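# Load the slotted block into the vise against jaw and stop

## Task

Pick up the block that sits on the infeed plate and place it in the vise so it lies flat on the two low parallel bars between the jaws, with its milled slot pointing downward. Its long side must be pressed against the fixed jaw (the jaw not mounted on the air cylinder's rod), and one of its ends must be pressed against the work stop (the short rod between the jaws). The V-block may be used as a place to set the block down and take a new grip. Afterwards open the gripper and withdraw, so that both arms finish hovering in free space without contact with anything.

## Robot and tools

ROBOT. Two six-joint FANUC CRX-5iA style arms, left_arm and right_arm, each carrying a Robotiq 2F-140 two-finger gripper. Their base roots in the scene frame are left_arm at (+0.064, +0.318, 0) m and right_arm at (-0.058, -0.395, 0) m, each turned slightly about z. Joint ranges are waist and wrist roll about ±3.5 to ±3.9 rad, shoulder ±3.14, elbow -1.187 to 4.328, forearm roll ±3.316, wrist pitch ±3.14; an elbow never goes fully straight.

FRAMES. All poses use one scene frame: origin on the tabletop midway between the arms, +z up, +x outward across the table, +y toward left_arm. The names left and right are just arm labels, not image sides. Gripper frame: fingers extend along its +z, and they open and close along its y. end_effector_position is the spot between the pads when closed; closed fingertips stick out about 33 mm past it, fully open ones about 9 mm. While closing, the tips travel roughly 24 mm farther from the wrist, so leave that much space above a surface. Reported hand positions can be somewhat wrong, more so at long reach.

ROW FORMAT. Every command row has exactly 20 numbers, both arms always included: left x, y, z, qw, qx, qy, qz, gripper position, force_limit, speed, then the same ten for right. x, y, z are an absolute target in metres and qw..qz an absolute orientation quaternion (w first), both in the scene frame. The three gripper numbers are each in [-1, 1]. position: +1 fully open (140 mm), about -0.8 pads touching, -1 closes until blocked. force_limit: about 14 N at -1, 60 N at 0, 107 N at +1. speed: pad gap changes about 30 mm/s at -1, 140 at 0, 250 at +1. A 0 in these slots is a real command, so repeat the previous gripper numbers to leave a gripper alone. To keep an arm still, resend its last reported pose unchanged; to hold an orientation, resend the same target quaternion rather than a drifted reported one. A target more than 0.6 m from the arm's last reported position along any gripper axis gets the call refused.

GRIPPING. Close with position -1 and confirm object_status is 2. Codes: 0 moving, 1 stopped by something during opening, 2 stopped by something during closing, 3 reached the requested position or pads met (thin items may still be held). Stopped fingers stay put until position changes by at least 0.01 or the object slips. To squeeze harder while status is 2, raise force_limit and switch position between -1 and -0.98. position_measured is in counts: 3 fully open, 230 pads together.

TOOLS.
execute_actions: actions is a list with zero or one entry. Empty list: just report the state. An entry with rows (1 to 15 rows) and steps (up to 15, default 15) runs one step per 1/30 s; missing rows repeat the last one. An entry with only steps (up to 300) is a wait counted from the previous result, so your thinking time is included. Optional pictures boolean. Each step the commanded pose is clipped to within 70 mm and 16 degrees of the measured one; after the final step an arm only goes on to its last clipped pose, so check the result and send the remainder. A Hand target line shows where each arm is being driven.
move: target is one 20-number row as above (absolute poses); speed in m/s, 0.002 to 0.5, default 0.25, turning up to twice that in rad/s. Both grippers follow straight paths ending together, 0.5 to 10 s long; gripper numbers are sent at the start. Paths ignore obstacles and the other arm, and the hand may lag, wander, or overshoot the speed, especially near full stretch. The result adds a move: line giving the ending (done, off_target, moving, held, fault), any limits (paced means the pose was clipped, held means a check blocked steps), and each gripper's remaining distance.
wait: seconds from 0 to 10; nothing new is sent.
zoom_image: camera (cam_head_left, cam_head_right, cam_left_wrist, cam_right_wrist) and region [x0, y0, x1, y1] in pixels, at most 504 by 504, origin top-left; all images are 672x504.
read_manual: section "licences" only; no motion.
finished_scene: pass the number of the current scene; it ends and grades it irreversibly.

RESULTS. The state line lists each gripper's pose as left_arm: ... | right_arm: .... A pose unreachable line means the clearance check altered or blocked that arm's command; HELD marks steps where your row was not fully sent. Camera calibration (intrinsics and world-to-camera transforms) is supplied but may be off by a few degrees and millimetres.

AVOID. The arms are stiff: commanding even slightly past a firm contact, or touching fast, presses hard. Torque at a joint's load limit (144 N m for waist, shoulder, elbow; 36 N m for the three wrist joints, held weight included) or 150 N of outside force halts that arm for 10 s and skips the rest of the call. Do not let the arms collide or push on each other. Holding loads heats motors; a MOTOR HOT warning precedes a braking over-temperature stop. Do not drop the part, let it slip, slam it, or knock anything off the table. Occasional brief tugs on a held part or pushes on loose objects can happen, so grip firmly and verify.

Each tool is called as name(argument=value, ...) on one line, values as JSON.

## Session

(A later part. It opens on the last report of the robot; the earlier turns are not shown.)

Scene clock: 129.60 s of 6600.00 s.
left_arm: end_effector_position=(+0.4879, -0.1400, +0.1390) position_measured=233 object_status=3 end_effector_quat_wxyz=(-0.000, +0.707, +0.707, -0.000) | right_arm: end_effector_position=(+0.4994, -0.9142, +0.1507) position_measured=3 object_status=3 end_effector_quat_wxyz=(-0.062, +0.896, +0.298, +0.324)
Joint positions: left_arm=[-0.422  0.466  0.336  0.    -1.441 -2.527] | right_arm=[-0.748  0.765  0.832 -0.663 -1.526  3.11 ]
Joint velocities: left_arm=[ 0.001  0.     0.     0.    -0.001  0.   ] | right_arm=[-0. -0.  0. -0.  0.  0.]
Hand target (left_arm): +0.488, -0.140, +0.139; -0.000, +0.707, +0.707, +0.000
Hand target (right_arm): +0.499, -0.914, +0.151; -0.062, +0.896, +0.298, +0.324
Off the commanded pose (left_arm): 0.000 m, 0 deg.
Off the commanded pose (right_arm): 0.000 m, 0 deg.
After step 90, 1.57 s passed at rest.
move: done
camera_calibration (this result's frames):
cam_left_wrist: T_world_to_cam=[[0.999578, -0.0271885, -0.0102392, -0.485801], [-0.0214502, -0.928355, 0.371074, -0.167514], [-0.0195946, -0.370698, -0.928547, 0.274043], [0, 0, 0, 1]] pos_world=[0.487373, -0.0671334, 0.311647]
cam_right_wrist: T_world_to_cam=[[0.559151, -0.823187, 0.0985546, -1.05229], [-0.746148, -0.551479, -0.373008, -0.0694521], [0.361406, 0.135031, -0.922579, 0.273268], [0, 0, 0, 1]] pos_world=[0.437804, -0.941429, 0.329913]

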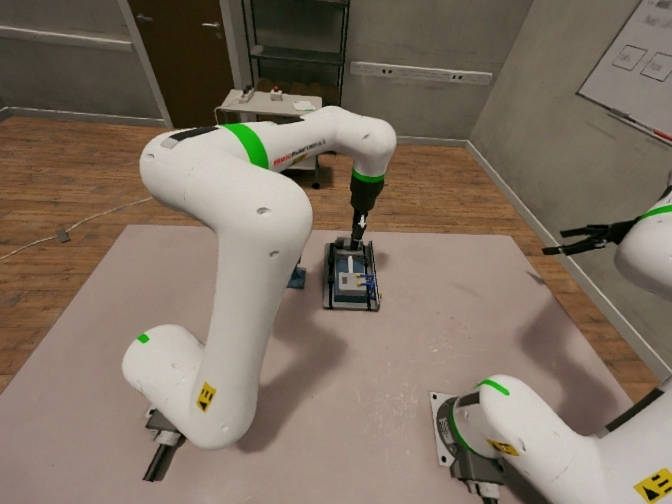

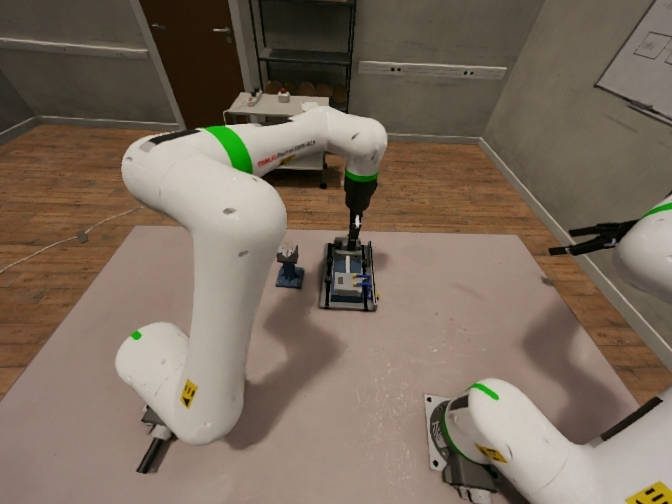

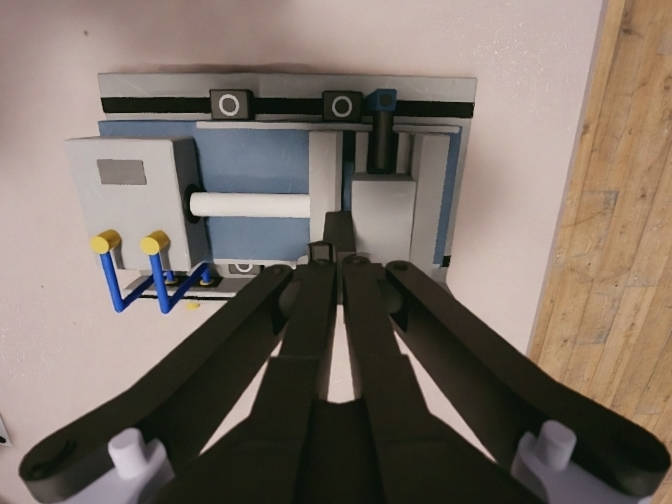

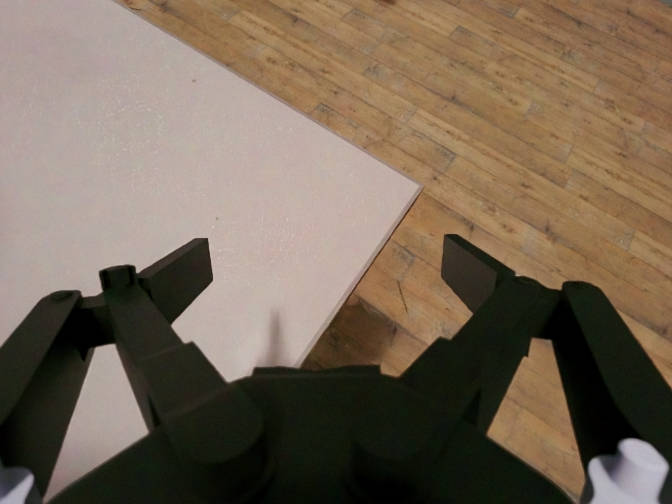

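move(target=[0.478,-0.145,0.139,0,0.707,0.707,0,-1,0,-0.5,0.4994,-0.9142,0.1507,-0.062,0.896,0.298,0.324,1,0,0], speed=0.04)

move(target=[0.478,-0.188,0.139,0,0.707,0.707,0,-1,0,-0.5,0.4994,-0.9142,0.1507,-0.062,0.896,0.298,0.324,1,0,0], speed=0.08)

move(target=[0.509,-0.188,0.138,0,0.707,0.707,0,-1,0,-0.5,0.4994,-0.9142,0.1507,-0.062,0.896,0.298,0.324,1,0,0], speed=0.08)

move(target=[0.512,-0.175,0.138,0,0.707,0.707,0,-1,0,-0.5,0.4994,-0.9142,0.1507,-0.062,0.896,0.298,0.324,1,0,0], speed=0.006)

zoom_image(camera="cam_left_wrist", region=[240,40,460,240])

Scene clock: 138.70 s of 6600.00 s.
left_arm: end_effector_position=(+0.4780, -0.1450, +0.1390) position_measured=233 object_status=3 end_effector_quat_wxyz=(+0.000, +0.707, +0.707, -0.000) | right_arm: end_effector_position=(+0.4994, -0.9142, +0.1507) position_measured=3 object_status=3 end_effector_quat_wxyz=(-0.062, +0.896, +0.298, +0.324)
Joint positions: left_arm=[-0.438  0.458  0.324  0.    -1.437 -2.511] | right_arm=[-0.748  0.765  0.832 -0.663 -1.526  3.11 ]
Joint velocities: left_arm=[-0.     0.    -0.    -0.     0.001  0.   ] | right_arm=[ 0. -0.  0. -0. -0. -0.]
Hand target (left_arm): +0.478, -0.145, +0.139; +0.000, +0.707, +0.707, -0.000
Hand target (right_arm): +0.499, -0.914, +0.151; -0.062, +0.896, +0.298, +0.324
Off the commanded pose (left_arm): 0.000 m, 0 deg.
Off the commanded pose (right_arm): 0.000 m, 0 deg.
After step 90, 5.40 s passed at rest.
move: done
camera_calibration (this result's frames):
cam_left_wrist: T_world_to_cam=[[0.999581, -0.0271666, -0.00996001, -0.476119], [-0.0215309, -0.928307, 0.37119, -0.172352], [-0.0193299, -0.37082, -0.928504, 0.271834], [0, 0, 0, 1]] pos_world=[0.477463, -0.0721286, 0.311632]
cam_right_wrist: T_world_to_cam=[[0.559151, -0.823187, 0.0985548, -1.05229], [-0.746148, -0.551479, -0.373008, -0.069452], [0.361406, 0.135031, -0.922579, 0.273268], [0, 0, 0, 1]] pos_world=[0.437804, -0.941429, 0.329913]

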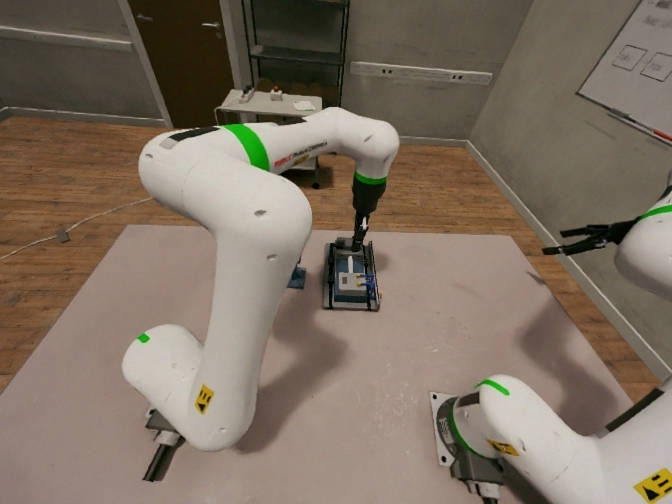

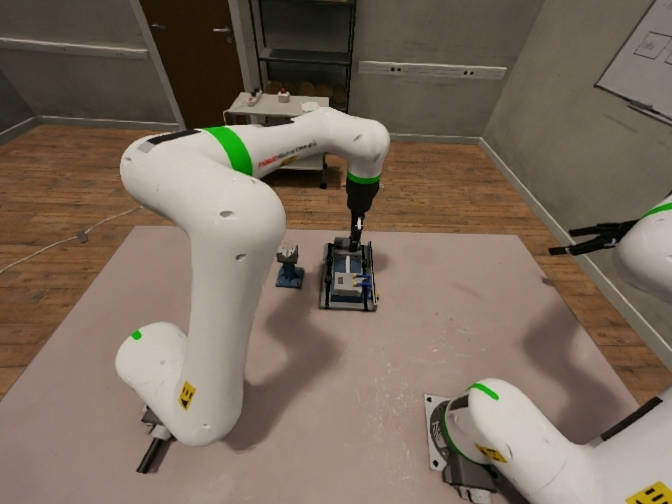

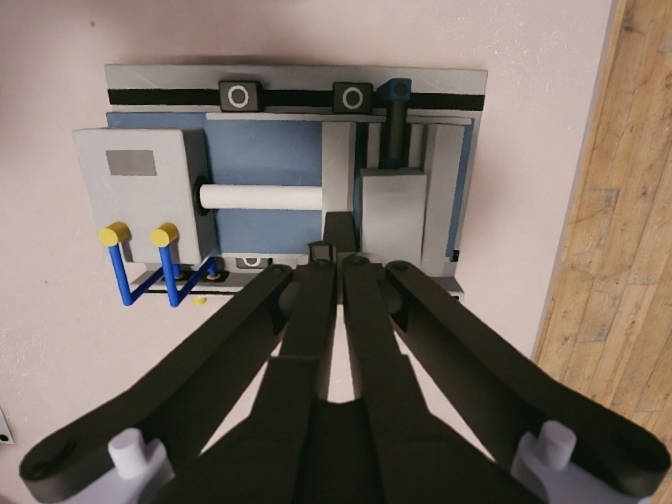

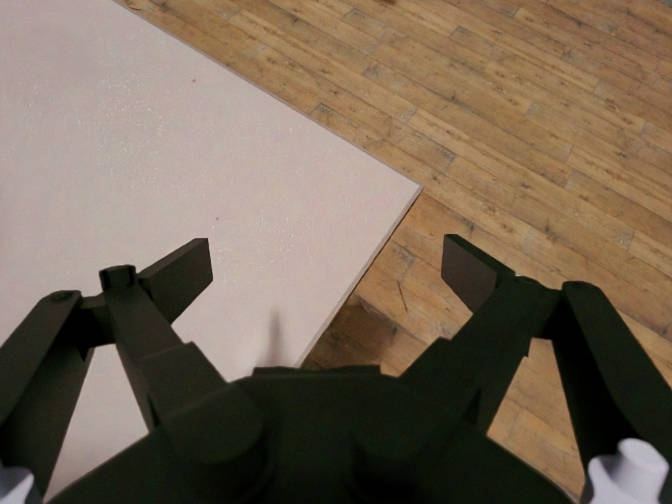

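Scene clock: 139.57 s of 6600.00 s.
left_arm: end_effector_position=(+0.4781, -0.1880, +0.1391) position_measured=233 object_status=3 end_effector_quat_wxyz=(+0.000, +0.707, +0.707, -0.000) | right_arm: end_effector_position=(+0.4994, -0.9142, +0.1507) position_measured=3 object_status=3 end_effector_quat_wxyz=(-0.062, +0.896, +0.298, +0.324)
Joint positions: left_arm=[-0.493  0.545  0.452  0.    -1.478 -2.456] | right_arm=[-0.748  0.765  0.832 -0.663 -1.526  3.11 ]
Joint velocities: left_arm=[ 0.     0.001  0.    -0.001  0.    -0.   ] | right_arm=[-0.     0.    -0.     0.001 -0.001 -0.   ]
Hand target (left_arm): +0.478, -0.188, +0.139; +0.000, +0.707, +0.707, -0.000
Hand target (right_arm): +0.499, -0.914, +0.151; -0.062, +0.896, +0.298, +0.324
Off the commanded pose (left_arm): 0.000 m, 0 deg.
Off the commanded pose (right_arm): 0.000 m, 0 deg.
move: done
camera_calibration (this result's frames):
cam_left_wrist: T_world_to_cam=[[0.999583, -0.0271002, -0.00994067, -0.477344], [-0.0214745, -0.928272, 0.371282, -0.212367], [-0.0192894, -0.370914, -0.928467, 0.255902], [0, 0, 0, 1]] pos_world=[0.477521, -0.115153, 0.311699]
cam_right_wrist: T_world_to_cam=[[0.55915, -0.823187, 0.0985551, -1.05229], [-0.746148, -0.551479, -0.373008, -0.069452], [0.361406, 0.135031, -0.922579, 0.273268], [0, 0, 0, 1]] pos_world=[0.437804, -0.941429, 0.329913]

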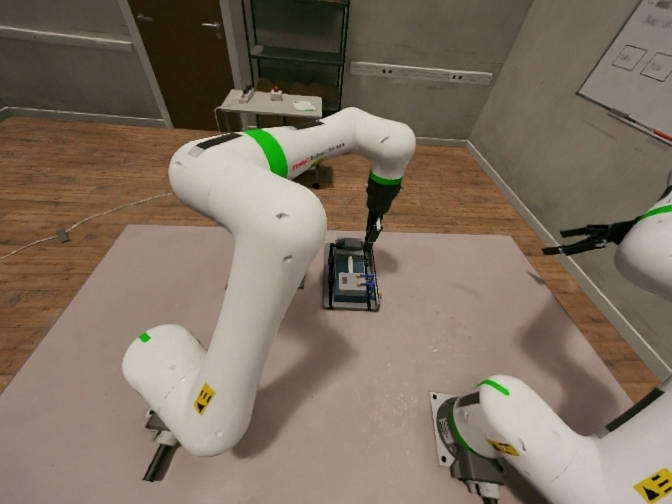

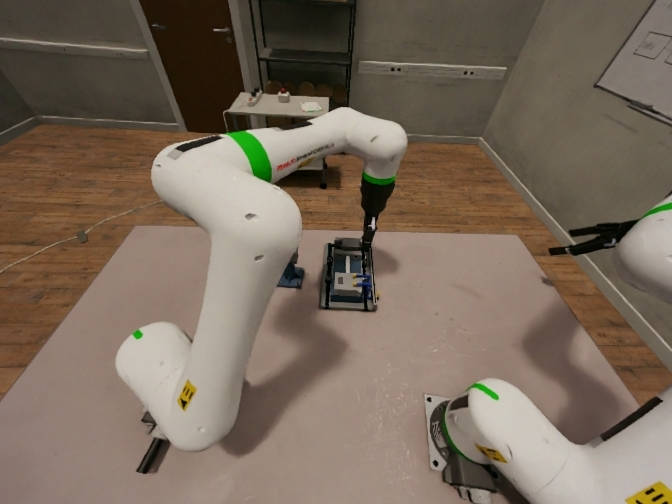

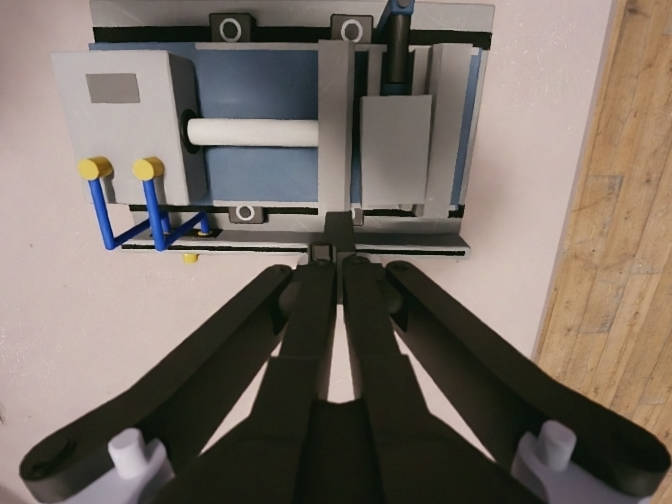

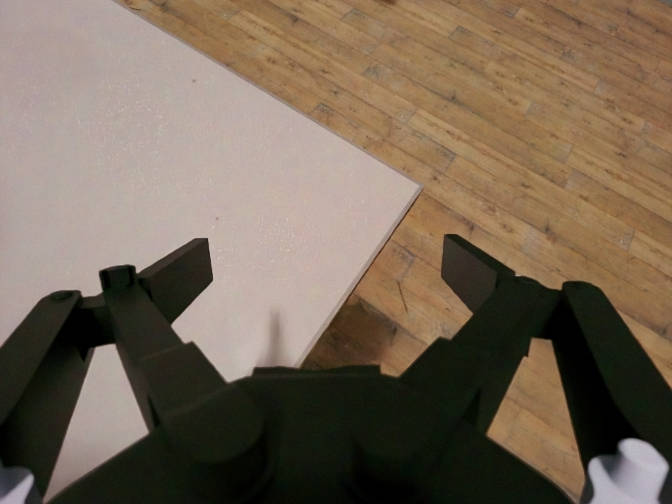

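Scene clock: 140.33 s of 6600.00 s.
left_arm: end_effector_position=(+0.5090, -0.1880, +0.1380) position_measured=233 object_status=3 end_effector_quat_wxyz=(-0.000, +0.707, +0.707, +0.000) | right_arm: end_effector_position=(+0.4994, -0.9142, +0.1507) position_measured=3 object_status=3 end_effector_quat_wxyz=(-0.062, +0.896, +0.298, +0.324)
Joint positions: left_arm=[-0.463  0.602  0.536 -0.    -1.505 -2.486] | right_arm=[-0.748  0.765  0.832 -0.663 -1.526  3.11 ]
Joint velocities: left_arm=[-0.     0.001  0.     0.    -0.    -0.   ] | right_arm=[-0.     0.001  0.    -0.     0.     0.   ]
Hand target (left_arm): +0.509, -0.188, +0.138; -0.000, +0.707, +0.707, +0.000
Hand target (right_arm): +0.499, -0.914, +0.151; -0.062, +0.896, +0.298, +0.324
Off the commanded pose (left_arm): 0.000 m, 0 deg.
Off the commanded pose (right_arm): 0.000 m, 0 deg.
move: done
camera_calibration (this result's frames):
cam_left_wrist: T_world_to_cam=[[0.999582, -0.0271566, -0.00995263, -0.508272], [-0.0215259, -0.928337, 0.371116, -0.211279], [-0.0193177, -0.370746, -0.928533, 0.255604], [0, 0, 0, 1]] pos_world=[0.508449, -0.115177, 0.310688]
cam_right_wrist: T_world_to_cam=[[0.55915, -0.823188, 0.0985548, -1.05229], [-0.746148, -0.551479, -0.373008, -0.069452], [0.361406, 0.135031, -0.922579, 0.273268], [0, 0, 0, 1]] pos_world=[0.437804, -0.941429, 0.329913]

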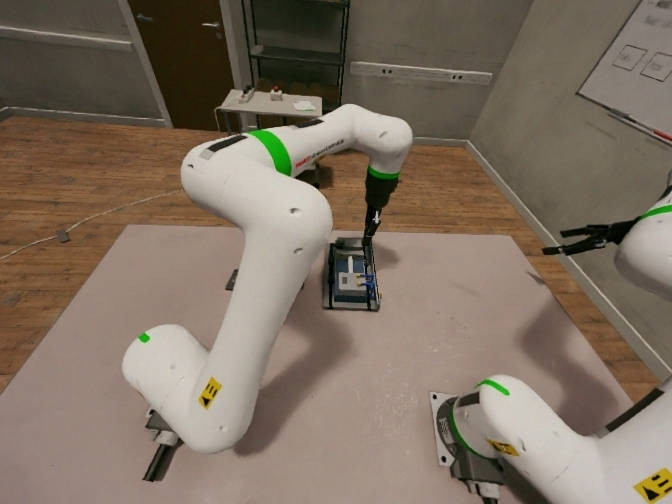

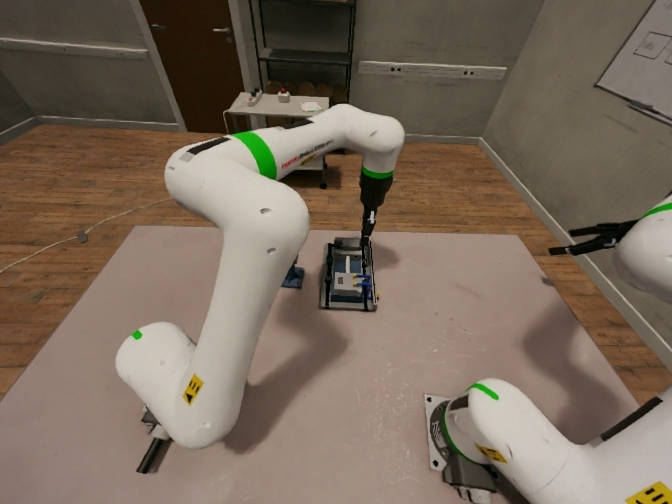

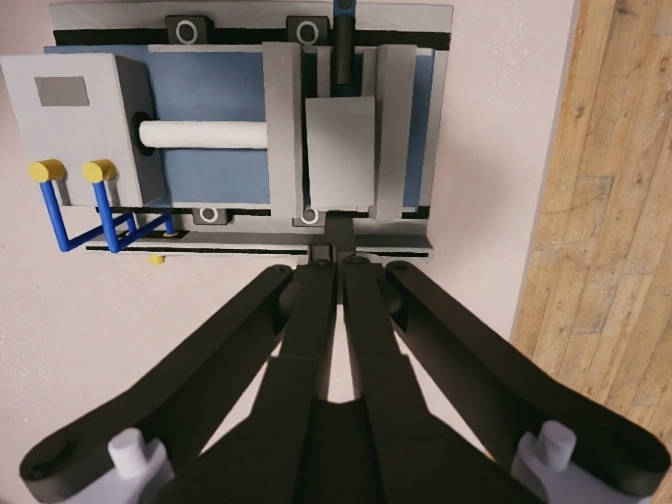

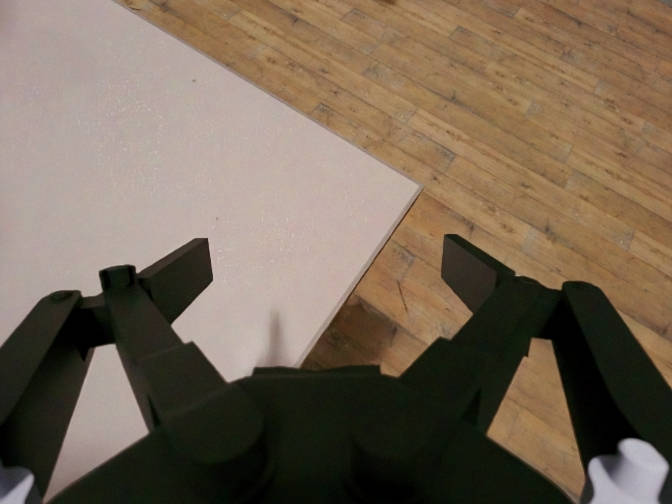

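Scene clock: 142.77 s of 6600.00 s.
left_arm: end_effector_position=(+0.5119, -0.1750, +0.1380) position_measured=233 object_status=3 end_effector_quat_wxyz=(+0.000, +0.707, +0.707, -0.000) | right_arm: end_effector_position=(+0.4994, -0.9142, +0.1507) position_measured=3 object_status=3 end_effector_quat_wxyz=(-0.062, +0.896, +0.298, +0.324)
Joint positions: left_arm=[-0.445  0.58   0.502  0.    -1.493 -2.504] | right_arm=[-0.748  0.765  0.832 -0.663 -1.526  3.11 ]
Joint velocities: left_arm=[ 0. -0. -0.  0.  0.  0.] | right_arm=[-0.    -0.    -0.001 -0.    -0.    -0.   ]
Hand target (left_arm): +0.512, -0.175, +0.138; -0.000, +0.707, +0.707, +0.000
Hand target (right_arm): +0.499, -0.914, +0.151; -0.062, +0.896, +0.298, +0.324
Off the commanded pose (left_arm): 0.000 m, 0 deg.
Off the commanded pose (right_arm): 0.000 m, 0 deg.
move: done
camera_calibration (this result's frames):
cam_left_wrist: T_world_to_cam=[[0.99958, -0.0272124, -0.0100064, -0.510859], [-0.021555, -0.928284, 0.371246, -0.199147], [-0.0193913, -0.370874, -0.928481, 0.260453], [0, 0, 0, 1]] pos_world=[0.511402, -0.102172, 0.310646]
cam_right_wrist: T_world_to_cam=[[0.559151, -0.823187, 0.0985549, -1.05229], [-0.746148, -0.551479, -0.373008, -0.0694522], [0.361406, 0.135031, -0.922579, 0.273268], [0, 0, 0, 1]] pos_world=[0.437804, -0.941429, 0.329913]

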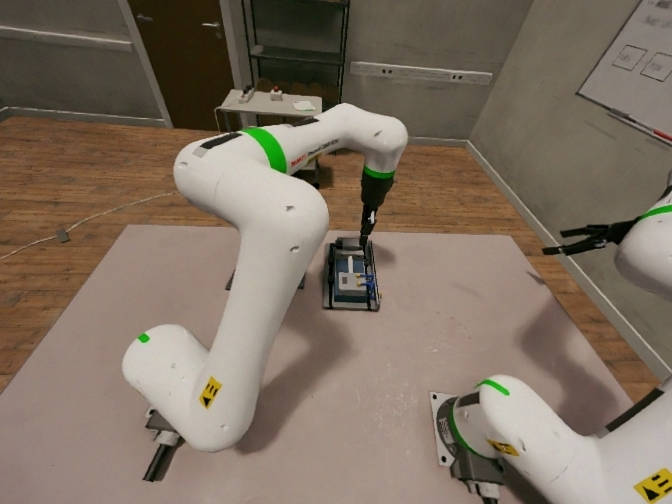

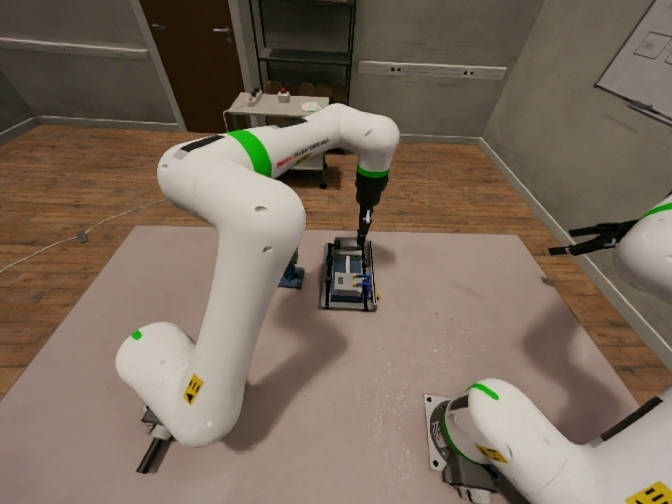

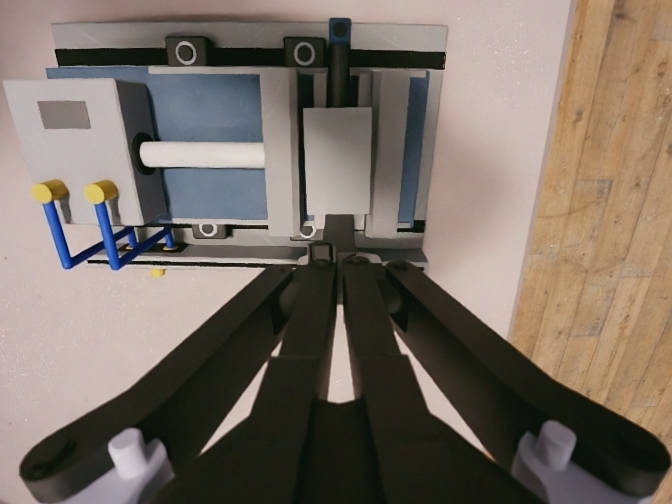

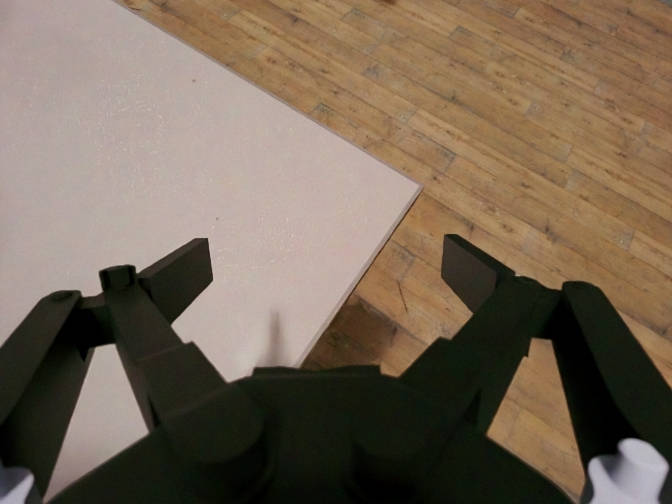

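Region (240, 40, 460, 240) of cam_left_wrist's 672x504 image, scaled by 2.291, with more detail than that image has; it fills the top 458 rows of this view, and the rest is white.

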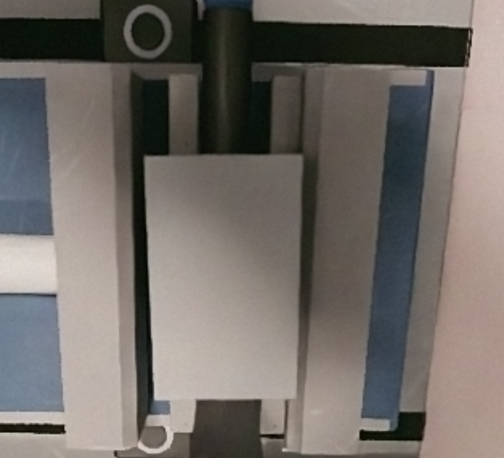

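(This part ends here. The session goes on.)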